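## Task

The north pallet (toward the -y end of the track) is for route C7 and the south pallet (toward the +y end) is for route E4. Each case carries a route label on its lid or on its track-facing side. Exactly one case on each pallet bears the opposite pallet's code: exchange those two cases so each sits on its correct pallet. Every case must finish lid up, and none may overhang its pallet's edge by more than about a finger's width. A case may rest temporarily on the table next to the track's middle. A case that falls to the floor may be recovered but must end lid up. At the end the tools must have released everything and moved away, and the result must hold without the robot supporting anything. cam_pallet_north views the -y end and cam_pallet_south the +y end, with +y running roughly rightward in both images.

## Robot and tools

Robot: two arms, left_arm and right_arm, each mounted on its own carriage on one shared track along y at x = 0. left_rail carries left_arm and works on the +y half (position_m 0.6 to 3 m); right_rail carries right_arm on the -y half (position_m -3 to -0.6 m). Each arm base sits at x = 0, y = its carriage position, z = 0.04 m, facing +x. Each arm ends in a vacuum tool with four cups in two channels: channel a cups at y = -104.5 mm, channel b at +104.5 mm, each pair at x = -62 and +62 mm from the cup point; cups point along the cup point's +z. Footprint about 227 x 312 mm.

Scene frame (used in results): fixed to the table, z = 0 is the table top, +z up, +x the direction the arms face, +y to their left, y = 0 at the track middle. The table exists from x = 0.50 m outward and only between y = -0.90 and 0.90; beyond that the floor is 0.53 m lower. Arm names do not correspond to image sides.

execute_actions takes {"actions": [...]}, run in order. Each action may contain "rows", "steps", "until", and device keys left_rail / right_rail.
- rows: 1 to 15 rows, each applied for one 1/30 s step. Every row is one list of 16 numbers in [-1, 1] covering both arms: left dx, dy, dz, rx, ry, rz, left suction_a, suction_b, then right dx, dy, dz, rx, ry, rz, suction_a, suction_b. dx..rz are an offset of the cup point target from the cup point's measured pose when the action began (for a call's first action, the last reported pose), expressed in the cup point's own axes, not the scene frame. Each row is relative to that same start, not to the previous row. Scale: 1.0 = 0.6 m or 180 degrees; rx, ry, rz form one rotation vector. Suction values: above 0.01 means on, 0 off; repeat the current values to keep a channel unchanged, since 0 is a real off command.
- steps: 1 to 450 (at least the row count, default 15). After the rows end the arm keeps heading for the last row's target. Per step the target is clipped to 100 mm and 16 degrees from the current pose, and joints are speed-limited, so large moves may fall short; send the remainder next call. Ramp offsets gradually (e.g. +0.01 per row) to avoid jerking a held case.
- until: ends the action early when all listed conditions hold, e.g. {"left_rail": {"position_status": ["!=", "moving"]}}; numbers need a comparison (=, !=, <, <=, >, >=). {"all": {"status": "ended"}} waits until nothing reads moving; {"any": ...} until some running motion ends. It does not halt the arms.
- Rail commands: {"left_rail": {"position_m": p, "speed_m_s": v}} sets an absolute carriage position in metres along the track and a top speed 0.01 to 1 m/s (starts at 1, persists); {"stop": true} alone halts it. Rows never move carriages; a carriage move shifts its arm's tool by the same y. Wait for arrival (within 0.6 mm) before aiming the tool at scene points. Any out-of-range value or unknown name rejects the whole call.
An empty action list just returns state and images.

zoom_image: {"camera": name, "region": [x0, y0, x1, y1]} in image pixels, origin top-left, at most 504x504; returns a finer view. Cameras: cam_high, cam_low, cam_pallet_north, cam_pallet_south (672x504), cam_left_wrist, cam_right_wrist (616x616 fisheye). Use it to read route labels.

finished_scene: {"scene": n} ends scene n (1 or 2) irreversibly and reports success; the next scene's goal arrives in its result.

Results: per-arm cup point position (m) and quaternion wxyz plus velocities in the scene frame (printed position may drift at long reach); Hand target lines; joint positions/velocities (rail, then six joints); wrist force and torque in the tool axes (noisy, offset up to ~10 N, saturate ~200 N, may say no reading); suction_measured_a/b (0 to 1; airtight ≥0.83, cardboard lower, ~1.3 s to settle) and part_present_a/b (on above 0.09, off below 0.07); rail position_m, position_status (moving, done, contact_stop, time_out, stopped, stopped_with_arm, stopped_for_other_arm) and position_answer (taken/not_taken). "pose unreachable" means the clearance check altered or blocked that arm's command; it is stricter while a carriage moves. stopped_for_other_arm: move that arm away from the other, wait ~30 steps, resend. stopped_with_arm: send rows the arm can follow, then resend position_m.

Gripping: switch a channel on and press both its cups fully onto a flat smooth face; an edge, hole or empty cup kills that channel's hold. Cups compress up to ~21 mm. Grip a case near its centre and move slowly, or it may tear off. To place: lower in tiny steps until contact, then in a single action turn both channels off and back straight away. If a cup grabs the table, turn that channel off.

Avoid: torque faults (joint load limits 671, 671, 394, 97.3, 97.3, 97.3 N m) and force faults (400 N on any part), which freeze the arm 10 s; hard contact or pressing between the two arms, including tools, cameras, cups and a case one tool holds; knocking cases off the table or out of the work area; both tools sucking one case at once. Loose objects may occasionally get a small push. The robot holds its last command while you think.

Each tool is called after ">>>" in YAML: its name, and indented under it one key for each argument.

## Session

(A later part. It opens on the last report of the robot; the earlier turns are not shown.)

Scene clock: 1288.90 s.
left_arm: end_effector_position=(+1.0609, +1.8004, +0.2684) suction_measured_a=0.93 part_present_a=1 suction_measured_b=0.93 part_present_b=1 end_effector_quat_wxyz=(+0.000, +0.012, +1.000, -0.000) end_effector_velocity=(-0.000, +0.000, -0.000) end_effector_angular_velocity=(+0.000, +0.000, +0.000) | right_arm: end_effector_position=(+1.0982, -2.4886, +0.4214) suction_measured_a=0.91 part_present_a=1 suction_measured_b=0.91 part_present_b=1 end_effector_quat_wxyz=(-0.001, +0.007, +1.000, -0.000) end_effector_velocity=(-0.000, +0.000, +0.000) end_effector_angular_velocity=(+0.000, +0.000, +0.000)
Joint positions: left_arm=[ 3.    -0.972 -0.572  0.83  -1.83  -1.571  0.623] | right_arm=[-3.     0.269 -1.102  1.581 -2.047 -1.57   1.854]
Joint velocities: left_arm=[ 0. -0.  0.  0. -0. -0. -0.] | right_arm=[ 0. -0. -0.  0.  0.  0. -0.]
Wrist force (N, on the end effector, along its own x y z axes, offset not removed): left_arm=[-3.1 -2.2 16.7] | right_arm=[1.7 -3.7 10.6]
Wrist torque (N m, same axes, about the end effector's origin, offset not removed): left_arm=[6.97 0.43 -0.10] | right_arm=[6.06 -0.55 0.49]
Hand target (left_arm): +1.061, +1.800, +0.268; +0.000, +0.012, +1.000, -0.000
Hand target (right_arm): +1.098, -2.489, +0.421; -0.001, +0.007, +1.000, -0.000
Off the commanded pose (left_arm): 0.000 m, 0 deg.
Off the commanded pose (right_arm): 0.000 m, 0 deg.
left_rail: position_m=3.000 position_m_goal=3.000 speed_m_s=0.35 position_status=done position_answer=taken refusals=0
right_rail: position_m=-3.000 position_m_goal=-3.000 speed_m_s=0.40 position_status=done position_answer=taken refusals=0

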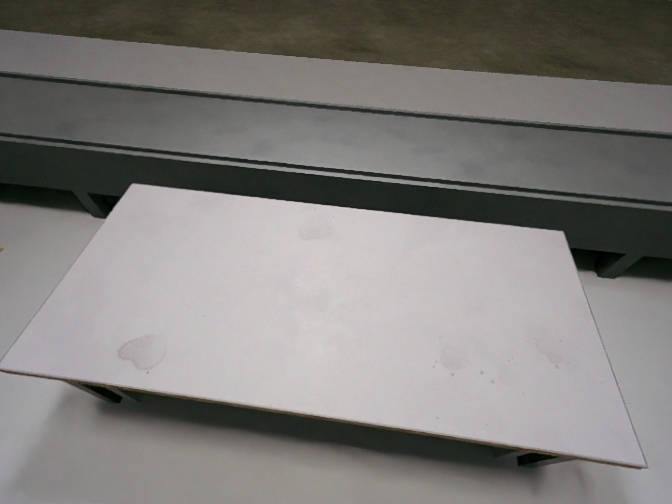

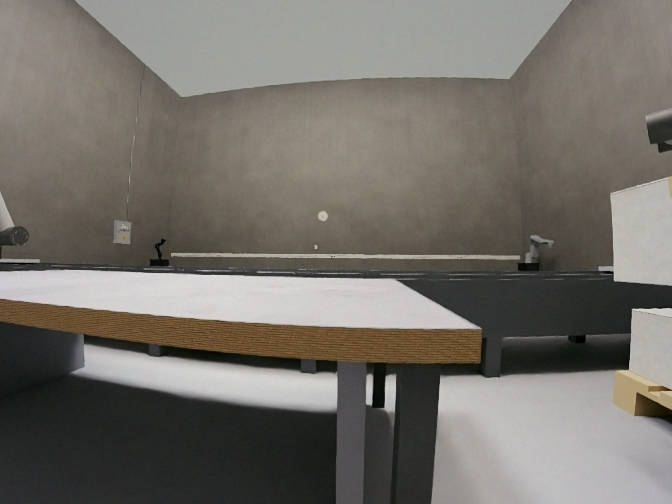

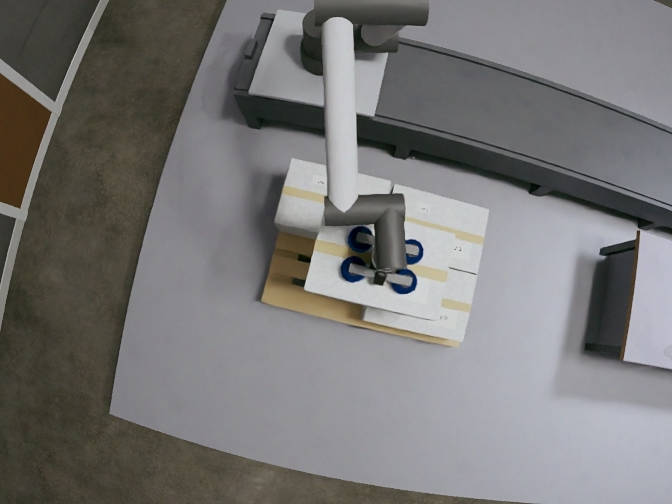

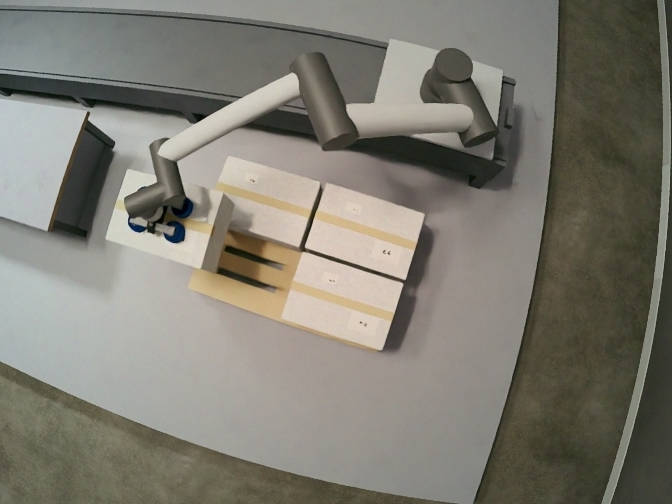

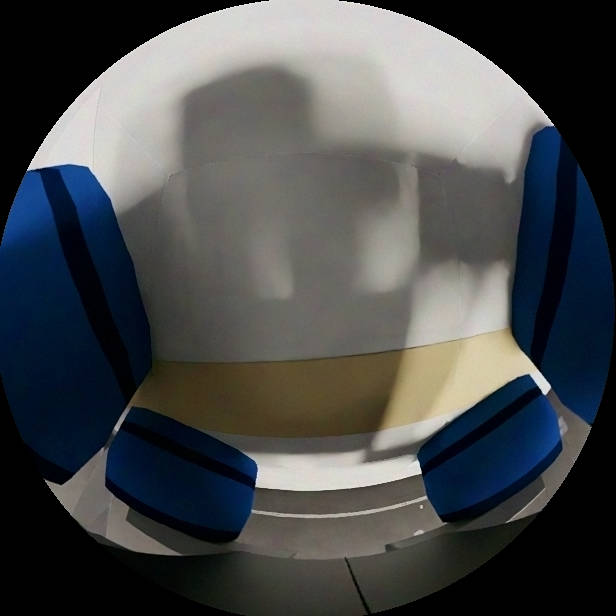

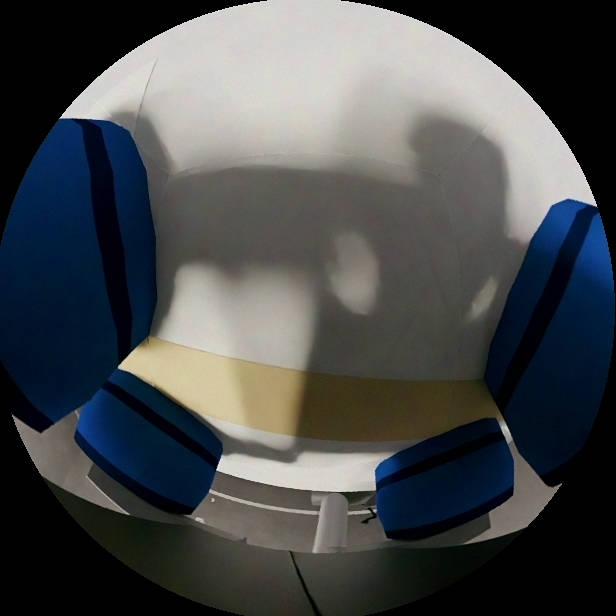

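>>> execute_actions:
  actions:
    - {"rows":[ [-0.0008,0.0020,0.0008,0,0,0.0001,1,1, -0.0005,-0.0018,0.0017,0,0,0,1,1], [-0.0030,0.0074,0.0029,0,0,0.0003,1,1, -0.0018,-0.0064,0.0063,0,-0.0001,0,1,1], [-0.0067,0.0168,0.0065,0,0,0.0008,1,1, -0.0041,-0.0146,0.0142,-0.0001,-0.0002,0,1,1], [-0.0120,0.0302,0.0117,0.0001,-0.0001,0.0016,1,1, -0.0074,-0.0263,0.0256,-0.0001,-0.0003,-0.0001,1,1], [-0.0190,0.0476,0.0184,0.0001,-0.0001,0.0027,1,1, -0.0117,-0.0415,0.0405,-0.0002,-0.0004,-0.0001,1,1], [-0.0275,0.0691,0.0268,0.0002,-0.0002,0.0041,1,1, -0.0170,-0.0603,0.0587,-0.0003,-0.0006,-0.0002,1,1], [-0.0374,0.0938,0.0363,0.0002,-0.0002,0.0057,1,1, -0.0232,-0.0819,0.0798,-0.0004,-0.0008,-0.0002,1,1], [-0.0480,0.1206,0.0467,0.0003,-0.0003,0.0074,1,1, -0.0298,-0.1053,0.1026,-0.0005,-0.0010,-0.0003,1,1], [-0.0592,0.1487,0.0576,0.0003,-0.0003,0.0091,1,1, -0.0367,-0.1299,0.1266,-0.0006,-0.0012,-0.0003,1,1], [-0.0704,0.1769,0.0685,0.0004,-0.0004,0.0108,1,1, -0.0437,-0.1545,0.1505,-0.0007,-0.0014,-0.0004,1,1], [-0.0817,0.2051,0.0795,0.0004,-0.0004,0.0124,1,1, -0.0506,-0.1791,0.1745,-0.0008,-0.0015,-0.0004,1,1], [-0.0929,0.2333,0.0904,0.0005,-0.0005,0.0138,1,1, -0.0576,-0.2036,0.1984,-0.0009,-0.0017,-0.0005,1,1], [-0.1041,0.2614,0.1013,0.0005,-0.0005,0.0150,1,1, -0.0645,-0.2282,0.2223,-0.0009,-0.0018,-0.0005,1,1], [-0.1153,0.2895,0.1121,0.0006,-0.0006,0.0158,1,1, -0.0715,-0.2528,0.2463,-0.0010,-0.0019,-0.0006,1,1], [-0.2028,0.5094,0.1973,0.0006,-0.0006,0.0162,1,1, -0.1340,-0.4640,0.4521,-0.0010,-0.0019,-0.0006,1,1] ],"steps":23}

Scene clock: 1353.77 s.
left_arm: end_effector_position=(+1.1719, +2.0590, +0.1670) suction_measured_a=0.93 part_present_a=1 suction_measured_b=0.93 part_present_b=1 end_effector_quat_wxyz=(-0.001, +0.036, +0.999, +0.001) end_effector_velocity=(+0.189, +0.473, -0.190) end_effector_angular_velocity=(-0.002, -0.001, -0.003) | right_arm: end_effector_position=(+1.1499, -2.7103, +0.2082) suction_measured_a=0.91 part_present_a=1 suction_measured_b=0.91 part_present_b=1 end_effector_quat_wxyz=(-0.001, +0.007, +1.000, +0.000) end_effector_velocity=(+0.114, -0.415, -0.396) end_effector_angular_velocity=(+0.004, -0.008, -0.002)
Joint positions: left_arm=[ 3.    -0.811 -0.649  1.136 -2.055 -1.57   0.833] | right_arm=[-3.     0.076 -0.984  1.735 -2.32  -1.571  1.662]
Joint velocities: left_arm=[ 0.     0.311 -0.056  0.412 -0.358  0.     0.314] | right_arm=[ 0.    -0.362  0.324  0.13  -0.462  0.003 -0.361]
Wrist force (N, on the end effector, along its own x y z axes, offset not removed): left_arm=[-3.8 5.4 20.1] | right_arm=[4.4 -1.1 10.0]
Wrist torque (N m, same axes, about the end effector's origin, offset not removed): left_arm=[6.34 -0.57 0.41] | right_arm=[6.57 -0.43 0.36]
Hand target (left_arm): +1.189, +2.102, +0.150; +0.000, +0.037, +0.999, -0.000
Hand target (right_arm): +1.165, -2.764, +0.157; +0.000, +0.007, +1.000, +0.000
Off the commanded pose (left_arm): 0.050 m, 0 deg.
Off the commanded pose (right_arm): 0.086 m, 0 deg; position clipped at the last step of the last action.
left_rail: position_m=3.000 position_m_goal=3.000 speed_m_s=0.35 position_status=done position_answer=taken refusals=0
right_rail: position_m=-3.000 position_m_goal=-3.000 speed_m_s=0.40 position_status=done position_answer=taken refusals=0

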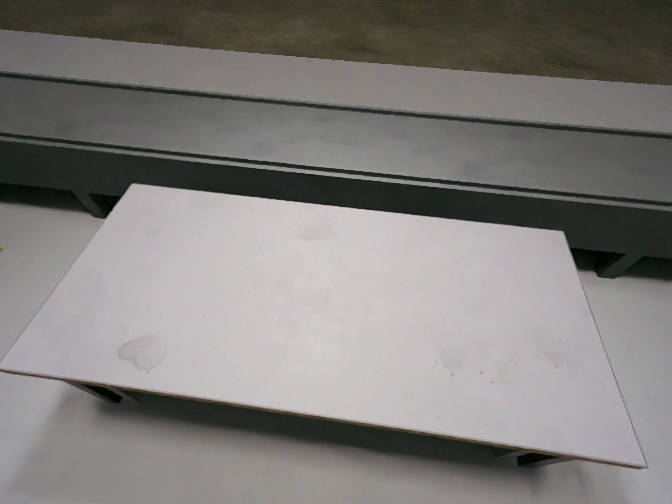

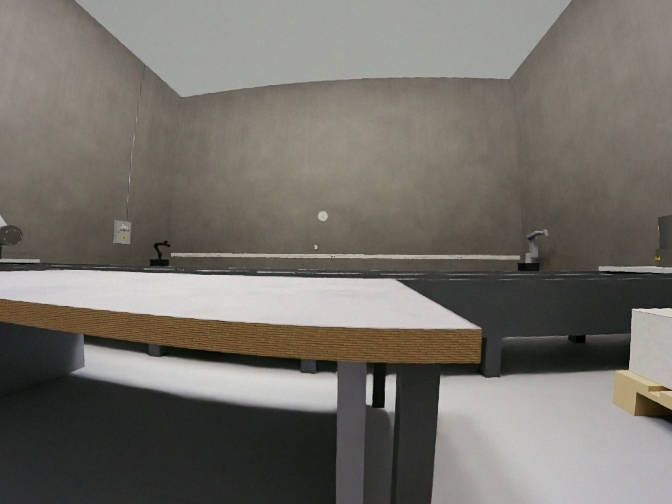

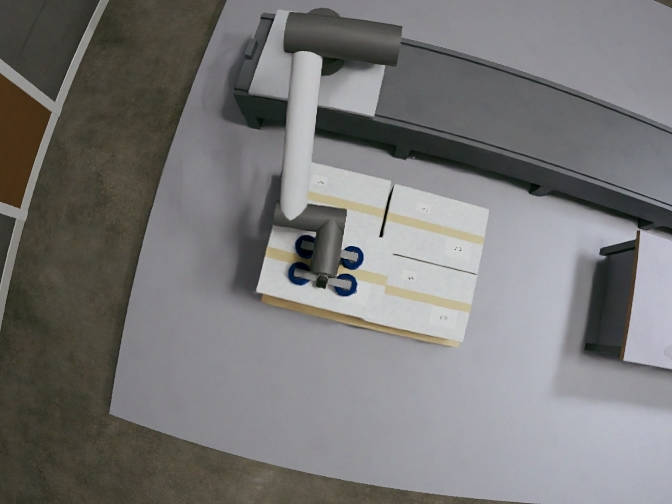

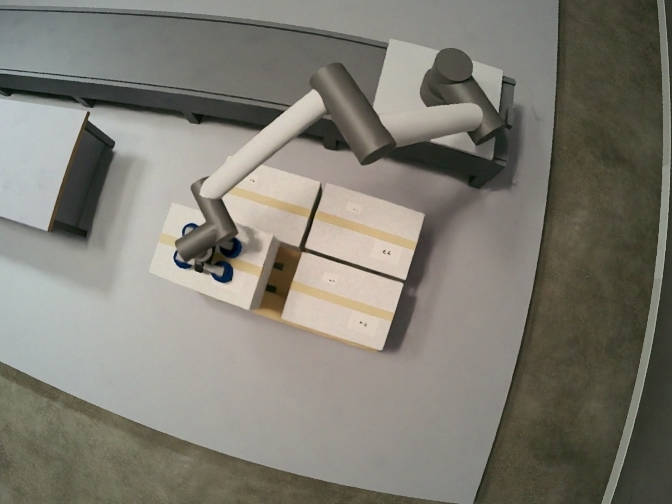

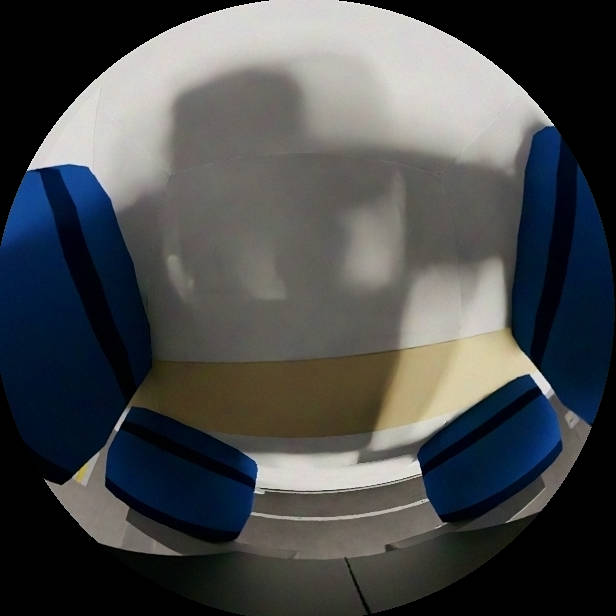

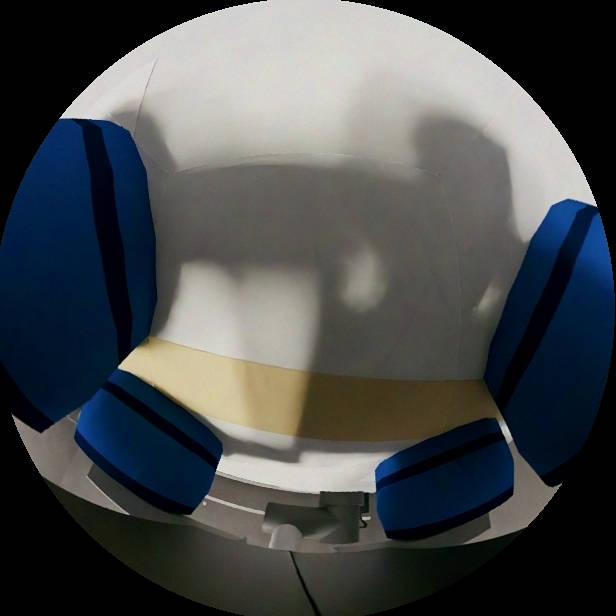

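>>> execute_actions:
  actions: []

>>> zoom_image:
  camera: "cam_pallet_north"
  region: [320, 220, 430, 345]

>>> zoom_image:
  camera: "cam_pallet_south"
  region: [230, 215, 340, 340]

Scene clock: 1362.60 s.
left_arm: end_effector_position=(+1.1888, +2.1019, +0.1502) suction_measured_a=0.93 part_present_a=1 suction_measured_b=0.93 part_present_b=1 end_effector_quat_wxyz=(+0.000, +0.037, +0.999, -0.000) end_effector_velocity=(+0.000, +0.000, -0.000) end_effector_angular_velocity=(+0.000, +0.000, +0.000) | right_arm: end_effector_position=(+1.1652, -2.7643, +0.1569) suction_measured_a=0.91 part_present_a=1 suction_measured_b=0.91 part_present_b=1 end_effector_quat_wxyz=(+0.000, +0.007, +1.000, +0.000) end_effector_velocity=(+0.000, -0.000, +0.000) end_effector_angular_velocity=(+0.000, -0.000, -0.000)
Joint positions: left_arm=[ 3.    -0.782 -0.653  1.173 -2.091 -1.571  0.863] | right_arm=[-3.     0.03  -0.939  1.748 -2.38  -1.57   1.615]
Joint velocities: left_arm=[ 0.  0.  0. -0.  0. -0. -0.] | right_arm=[ 0. -0. -0. -0.  0.  0.  0.]
Wrist force (N, on the end effector, along its own x y z axes, offset not removed): left_arm=[-4.2 -3.7 14.2] | right_arm=[0.2 -2.8 10.0]
Wrist torque (N m, same axes, about the end effector's origin, offset not removed): left_arm=[6.73 0.68 -0.09] | right_arm=[6.11 -0.45 0.40]
Hand target (left_arm): +1.189, +2.102, +0.150; +0.000, +0.037, +0.999, -0.000
Hand target (right_arm): +1.165, -2.764, +0.157; +0.000, +0.007, +1.000, +0.000
Off the commanded pose (left_arm): 0.002 m, 0 deg.
Off the commanded pose (right_arm): 0.012 m, 0 deg; position clipped at the last step of the last action.
left_rail: position_m=3.000 position_m_goal=3.000 speed_m_s=0.35 position_status=done position_answer=taken refusals=0
right_rail: position_m=-3.000 position_m_goal=-3.000 speed_m_s=0.40 position_status=done position_answer=taken refusals=0

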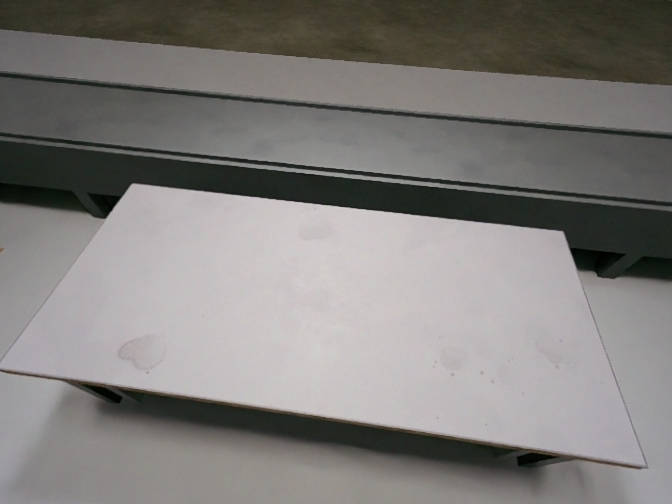

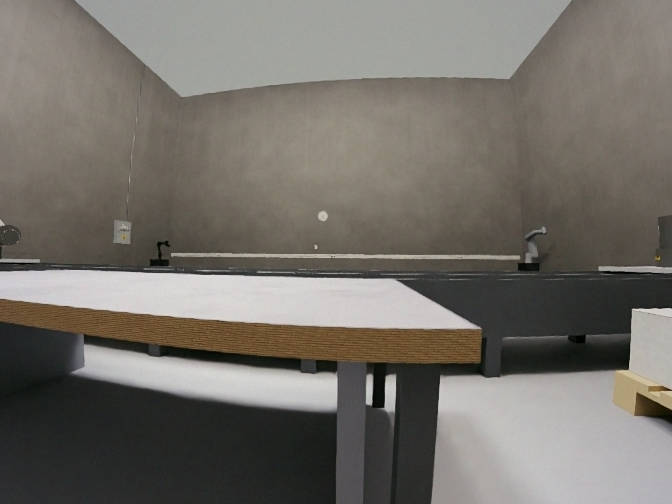

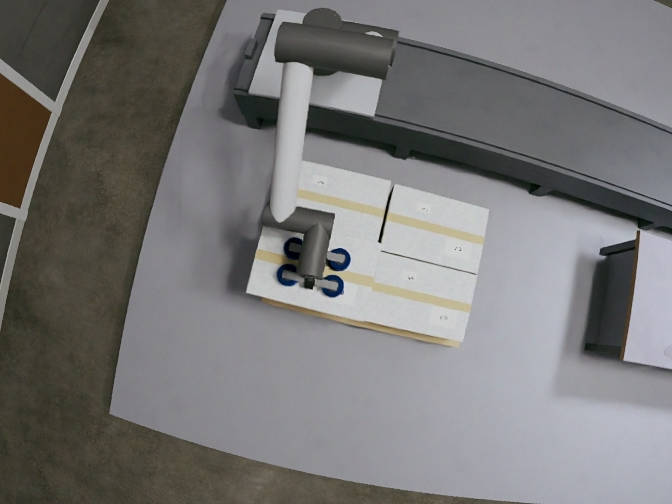

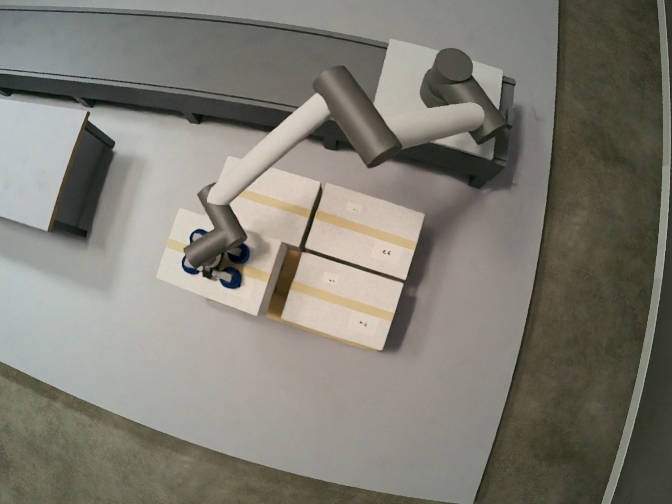

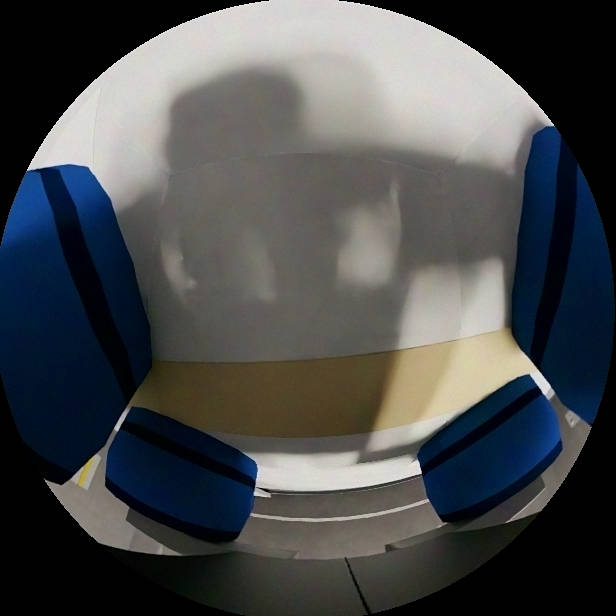

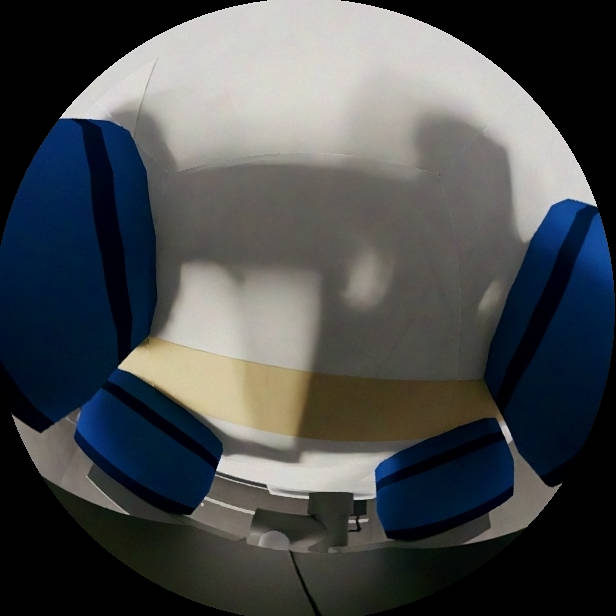

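Region (320, 220, 430, 345) of cam_pallet_north's 672x504 image, scaled by 4.032, with more detail than that image has; it fills the left 444 columns of this view, and the rest is white.

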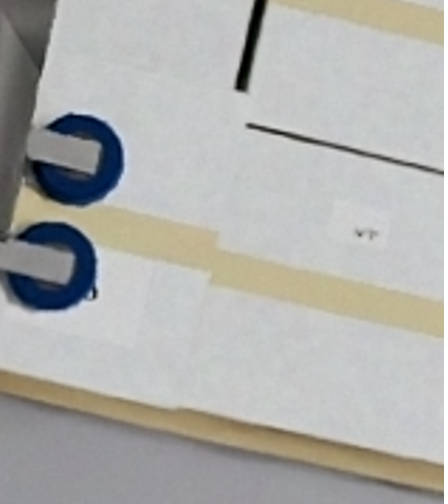

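Region (230, 215, 340, 340) of cam_pallet_south's 672x504 image, scaled by 4.032, with more detail than that image has; it fills the left 444 columns of this view, and the rest is white.

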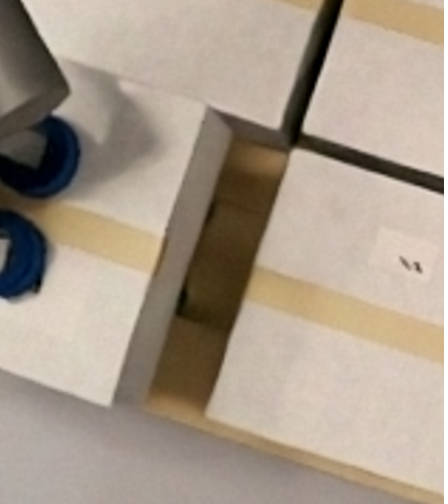

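>>> execute_actions:
  actions:
    - {"rows":[ [-0.0003,0.0004,0.0025,0,0,0,1,1, -0.0010,-0.0003,0.0025,-0.0001,-0.0001,0,1,1], [-0.0009,0.0016,0.0090,0.0001,-0.0001,0,1,1, -0.0035,-0.0010,0.0092,-0.0002,-0.0002,-0.0001,1,1], [-0.0018,0.0037,0.0205,0.0002,-0.0002,0.0001,1,1, -0.0070,-0.0020,0.0208,-0.0003,-0.0004,-0.0002,1,1], [-0.0027,0.0067,0.0369,0.0003,-0.0003,0.0001,1,1, -0.0105,-0.0031,0.0375,-0.0005,-0.0006,-0.0003,1,1], [-0.0035,0.0105,0.0582,0.0004,-0.0004,0.0002,1,1, -0.0135,-0.0040,0.0592,-0.0007,-0.0008,-0.0004,1,1], [-0.0041,0.0153,0.0845,0.0005,-0.0005,0.0002,1,1, -0.0156,-0.0046,0.0858,-0.0008,-0.0010,-0.0005,1,1], [-0.0041,0.0208,0.1148,0.0006,-0.0006,0.0003,1,1, -0.0156,-0.0046,0.1167,-0.0009,-0.0012,-0.0006,1,1], [-0.0041,0.0267,0.1476,0.0006,-0.0006,0.0003,1,1, -0.0156,-0.0046,0.1500,-0.0010,-0.0013,-0.0006,1,1], [-0.0041,0.0327,0.1804,0.0006,-0.0006,0.0003,1,1, -0.0156,-0.0046,0.1833,-0.0010,-0.0013,-0.0006,1,1], [-0.0041,0.0386,0.2132,0.0006,-0.0006,0.0003,1,1, -0.0156,-0.0046,0.2167,-0.0010,-0.0013,-0.0006,1,1], [-0.0041,0.0446,0.2460,0.0006,-0.0006,0.0003,1,1, -0.0156,-0.0046,0.2500,-0.0010,-0.0013,-0.0006,1,1], [-0.0041,0.0505,0.2788,0.0006,-0.0006,0.0003,1,1, -0.0156,-0.0046,0.2833,-0.0010,-0.0013,-0.0006,1,1], [-0.0041,0.0565,0.3116,0.0006,-0.0006,0.0003,1,1, -0.0156,-0.0046,0.3167,-0.0010,-0.0013,-0.0006,1,1], [-0.0041,0.0624,0.3444,0.0006,-0.0006,0.0003,1,1, -0.0156,-0.0046,0.3500,-0.0010,-0.0013,-0.0006,1,1], [-0.0041,0.0840,0.4637,0.0006,-0.0006,0.0003,1,1, -0.0156,-0.0046,0.4782,-0.0010,-0.0013,-0.0006,1,1] ],"steps":19}

Scene clock: 1437.33 s.
left_arm: end_effector_position=(+1.1889, +2.1477, -0.0755) suction_measured_a=0.93 part_present_a=1 suction_measured_b=0.93 part_present_b=1 end_effector_quat_wxyz=(-0.001, +0.038, +0.999, +0.000) end_effector_velocity=(+0.006, +0.097, -0.539) end_effector_angular_velocity=(-0.004, -0.004, +0.001) | right_arm: end_effector_position=(+1.1653, -2.7683, -0.0674) suction_measured_a=0.91 part_present_a=1 suction_measured_b=0.91 part_present_b=1 end_effector_quat_wxyz=(+0.000, +0.006, +1.000, +0.002) end_effector_velocity=(-0.001, -0.001, -0.561) end_effector_angular_velocity=(+0.001, -0.011, +0.000)
Joint positions: left_arm=[ 3.    -0.76  -0.516  1.252 -2.305 -1.571  0.886] | right_arm=[-3.     0.025 -0.728  1.77  -2.613 -1.567  1.609]
Joint velocities: left_arm=[ 0.     0.051  0.394  0.058 -0.457 -0.     0.051] | right_arm=[ 0.    -0.001  0.572 -0.044 -0.538  0.001 -0.001]
Wrist force (N, on the end effector, along its own x y z axes, offset not removed): left_arm=[1.7 3.2 37.0] | right_arm=[8.9 -7.5 8.3]
Wrist torque (N m, same axes, about the end effector's origin, offset not removed): left_arm=[6.83 0.93 -0.45] | right_arm=[5.62 0.07 0.15]
Hand target (left_arm): +1.191, +2.155, -0.126; +0.001, +0.038, +0.999, -0.001
Hand target (right_arm): +1.167, -2.768, -0.126; +0.001, +0.006, +1.000, +0.002
Off the commanded pose (left_arm): 0.053 m, 0 deg.
Off the commanded pose (right_arm): 0.063 m, 0 deg.
left_rail: position_m=3.000 position_m_goal=3.000 speed_m_s=0.35 position_status=done position_answer=taken refusals=0
right_rail: position_m=-3.000 position_m_goal=-3.000 speed_m_s=0.40 position_status=done position_answer=taken refusals=0

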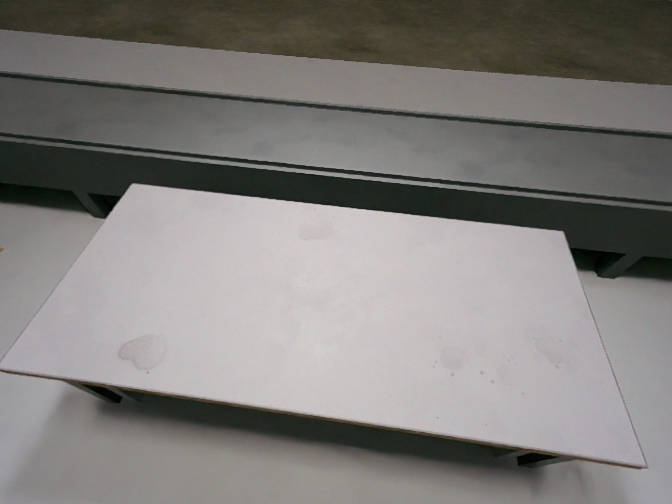

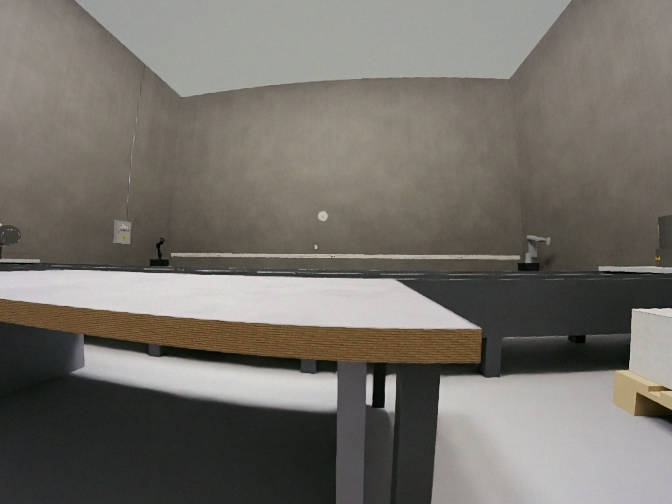

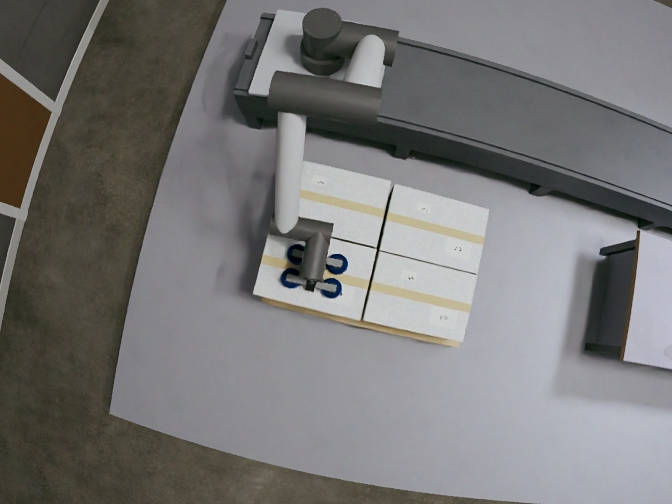

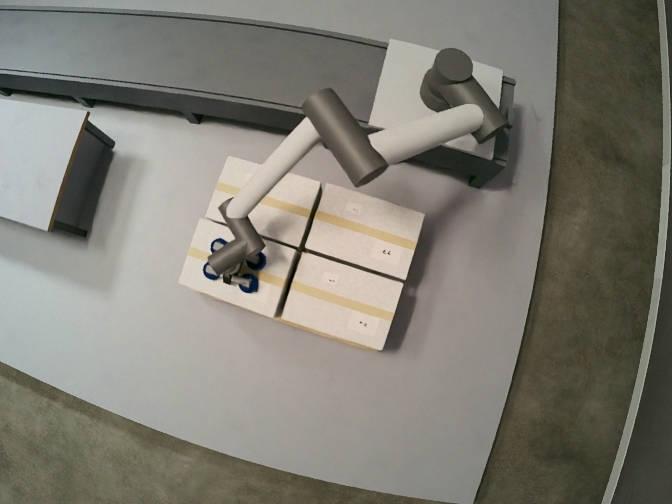

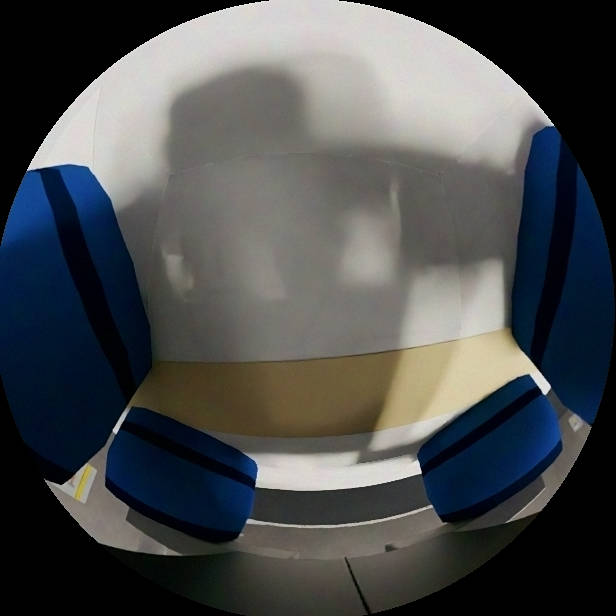

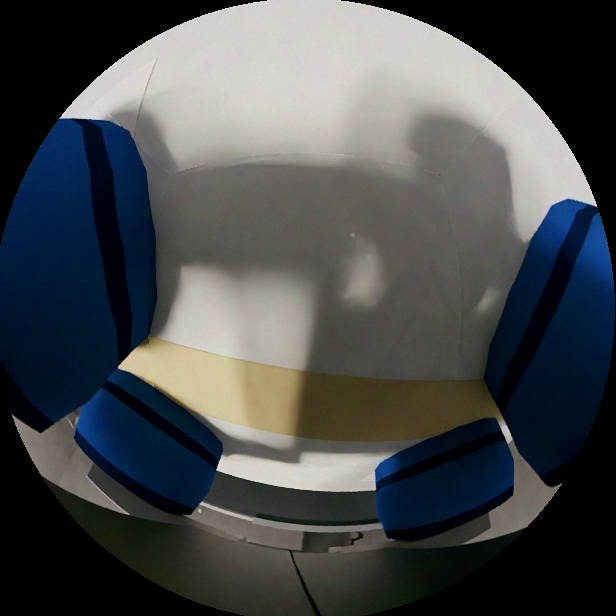

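>>> execute_actions:
  actions: []

>>> zoom_image:
  camera: "cam_pallet_north"
  region: [245, 265, 305, 325]

>>> zoom_image:
  camera: "cam_pallet_north"
  region: [335, 285, 395, 345]

>>> zoom_image:
  camera: "cam_pallet_south"
  region: [170, 255, 230, 315]

>>> zoom_image:
  camera: "cam_pallet_south"
  region: [250, 285, 310, 345]

Scene clock: 1450.20 s.
left_arm: end_effector_position=(+1.1914, +2.1547, -0.1256) suction_measured_a=0.93 part_present_a=1 suction_measured_b=0.93 part_present_b=1 end_effector_quat_wxyz=(+0.001, +0.038, +0.999, -0.001) end_effector_velocity=(-0.000, +0.000, -0.000) end_effector_angular_velocity=(+0.000, +0.000, +0.000) | right_arm: end_effector_position=(+1.1673, -2.7681, -0.1263) suction_measured_a=0.91 part_present_a=1 suction_measured_b=0.91 part_present_b=1 end_effector_quat_wxyz=(+0.001, +0.006, +1.000, +0.002) end_effector_velocity=(+0.000, -0.000, +0.000) end_effector_angular_velocity=(+0.000, -0.000, +0.000)
Joint positions: left_arm=[ 3.    -0.755 -0.476  1.25  -2.347 -1.571  0.891] | right_arm=[-3.     0.026 -0.666  1.759 -2.667 -1.567  1.609]
Joint velocities: left_arm=[ 0.  0.  0. -0.  0. -0. -0.] | right_arm=[ 0. -0. -0.  0.  0.  0. -0.]
Wrist force (N, on the end effector, along its own x y z axes, offset not removed): left_arm=[0.2 -3.1 16.7] | right_arm=[4.7 -2.0 8.5]
Wrist torque (N m, same axes, about the end effector's origin, offset not removed): left_arm=[6.74 0.09 -0.21] | right_arm=[6.36 -0.95 0.46]
Hand target (left_arm): +1.191, +2.155, -0.126; +0.001, +0.038, +0.999, -0.001
Hand target (right_arm): +1.167, -2.768, -0.126; +0.001, +0.006, +1.000, +0.002
Off the commanded pose (left_arm): 0.005 m, 0 deg.
Off the commanded pose (right_arm): 0.008 m, 0 deg.
left_rail: position_m=3.000 position_m_goal=3.000 speed_m_s=0.35 position_status=done position_answer=taken refusals=0
right_rail: position_m=-3.000 position_m_goal=-3.000 speed_m_s=0.40 position_status=done position_answer=taken refusals=0

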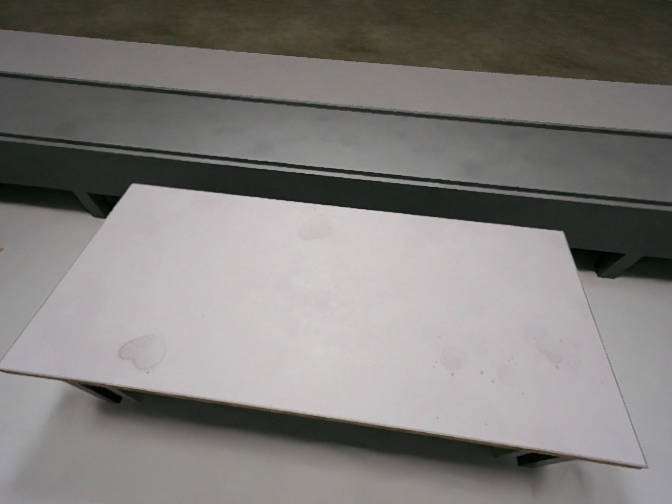

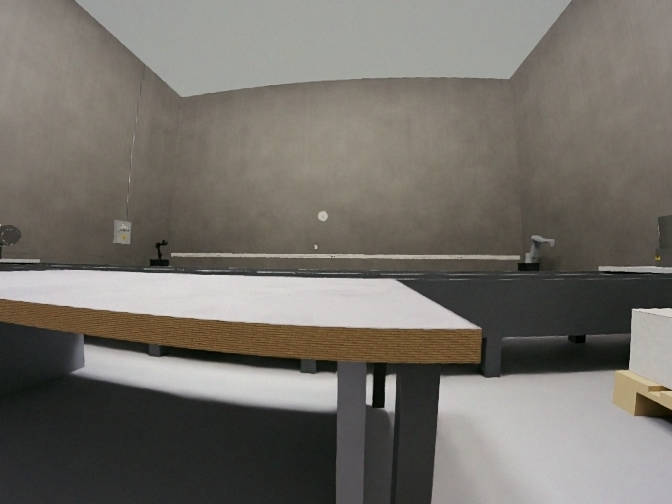

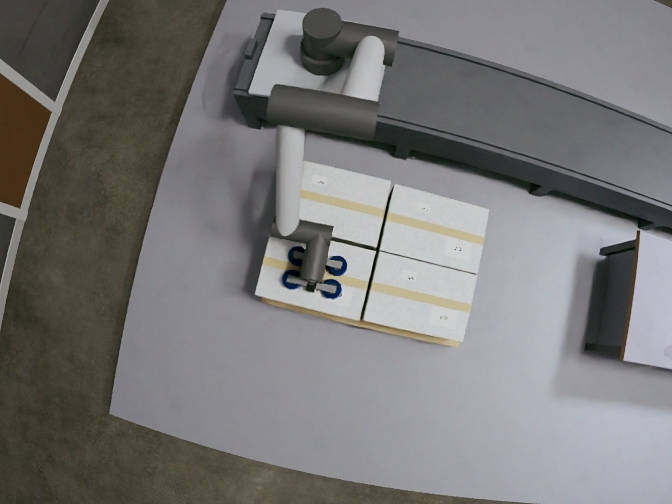

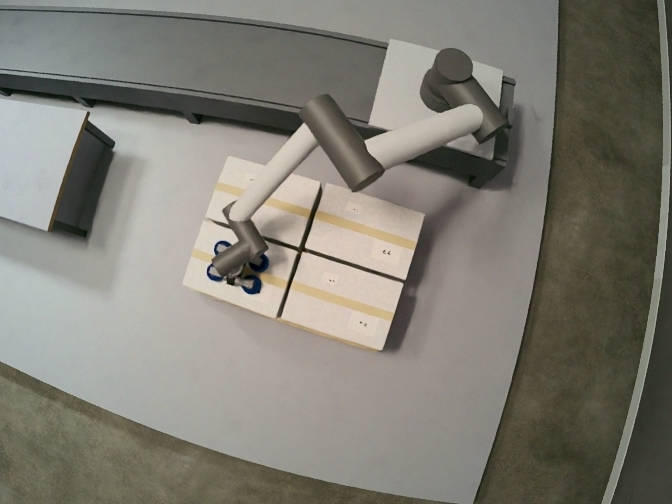

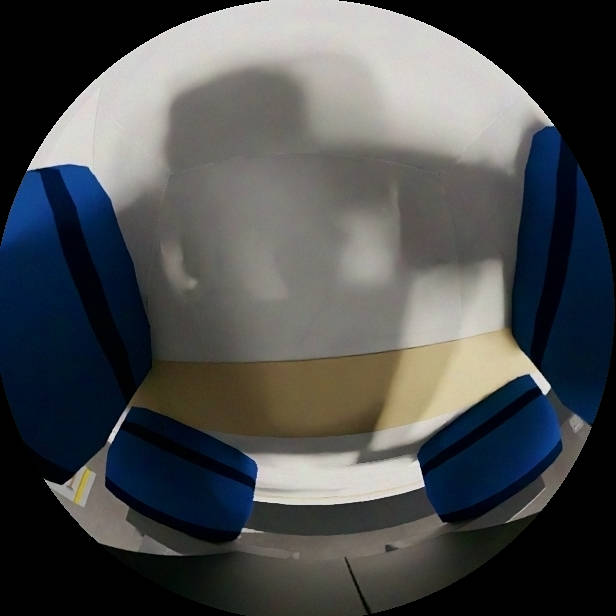

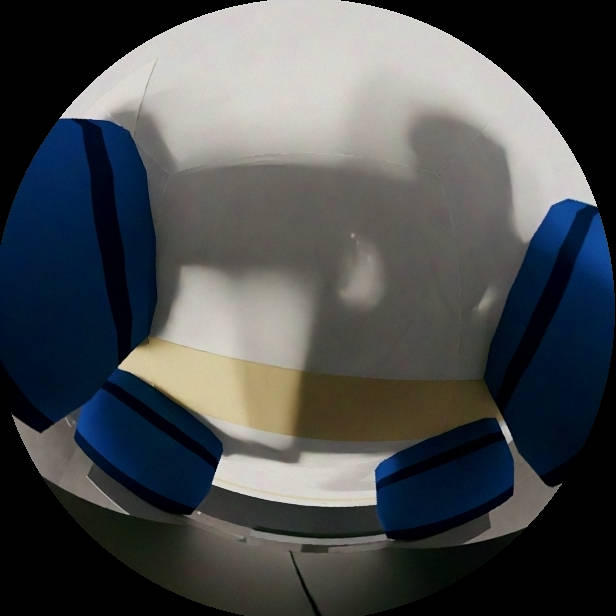

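Region (245, 265, 305, 325) of cam_pallet_north's 672x504 image, scaled by 8.400, with more detail than that image has.

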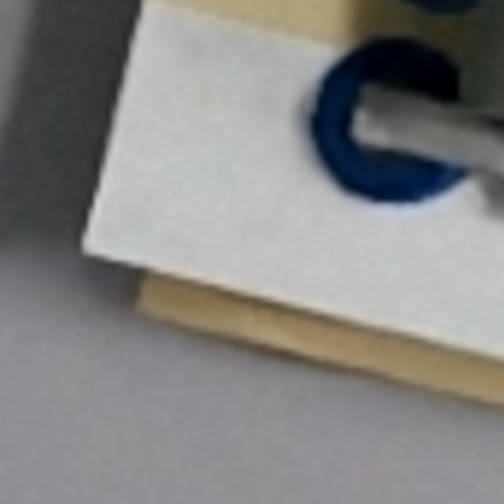

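Region (335, 285, 395, 345) of cam_pallet_north's 672x504 image, scaled by 8.400, with more detail than that image has.

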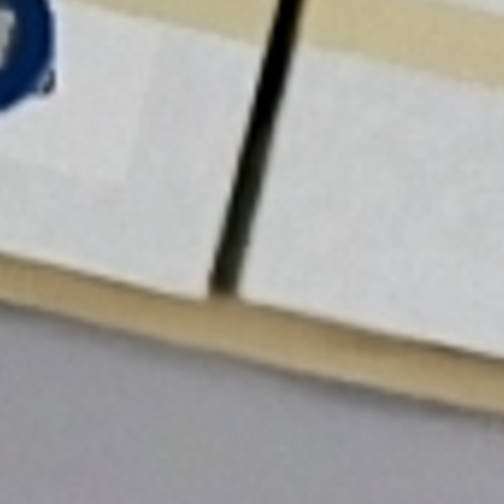

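Region (170, 255, 230, 315) of cam_pallet_south's 672x504 image, scaled by 8.400, with more detail than that image has.

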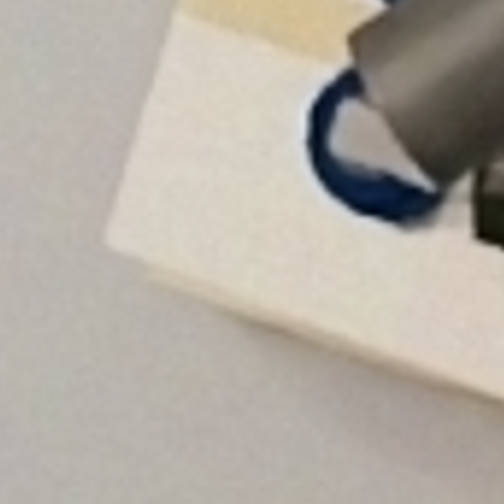

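Region (250, 285, 310, 345) of cam_pallet_south's 672x504 image, scaled by 8.400, with more detail than that image has.

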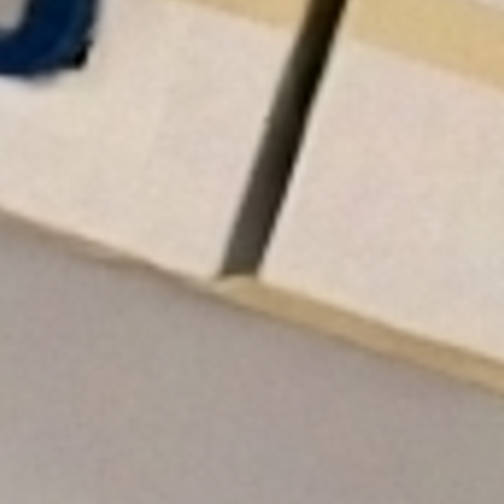

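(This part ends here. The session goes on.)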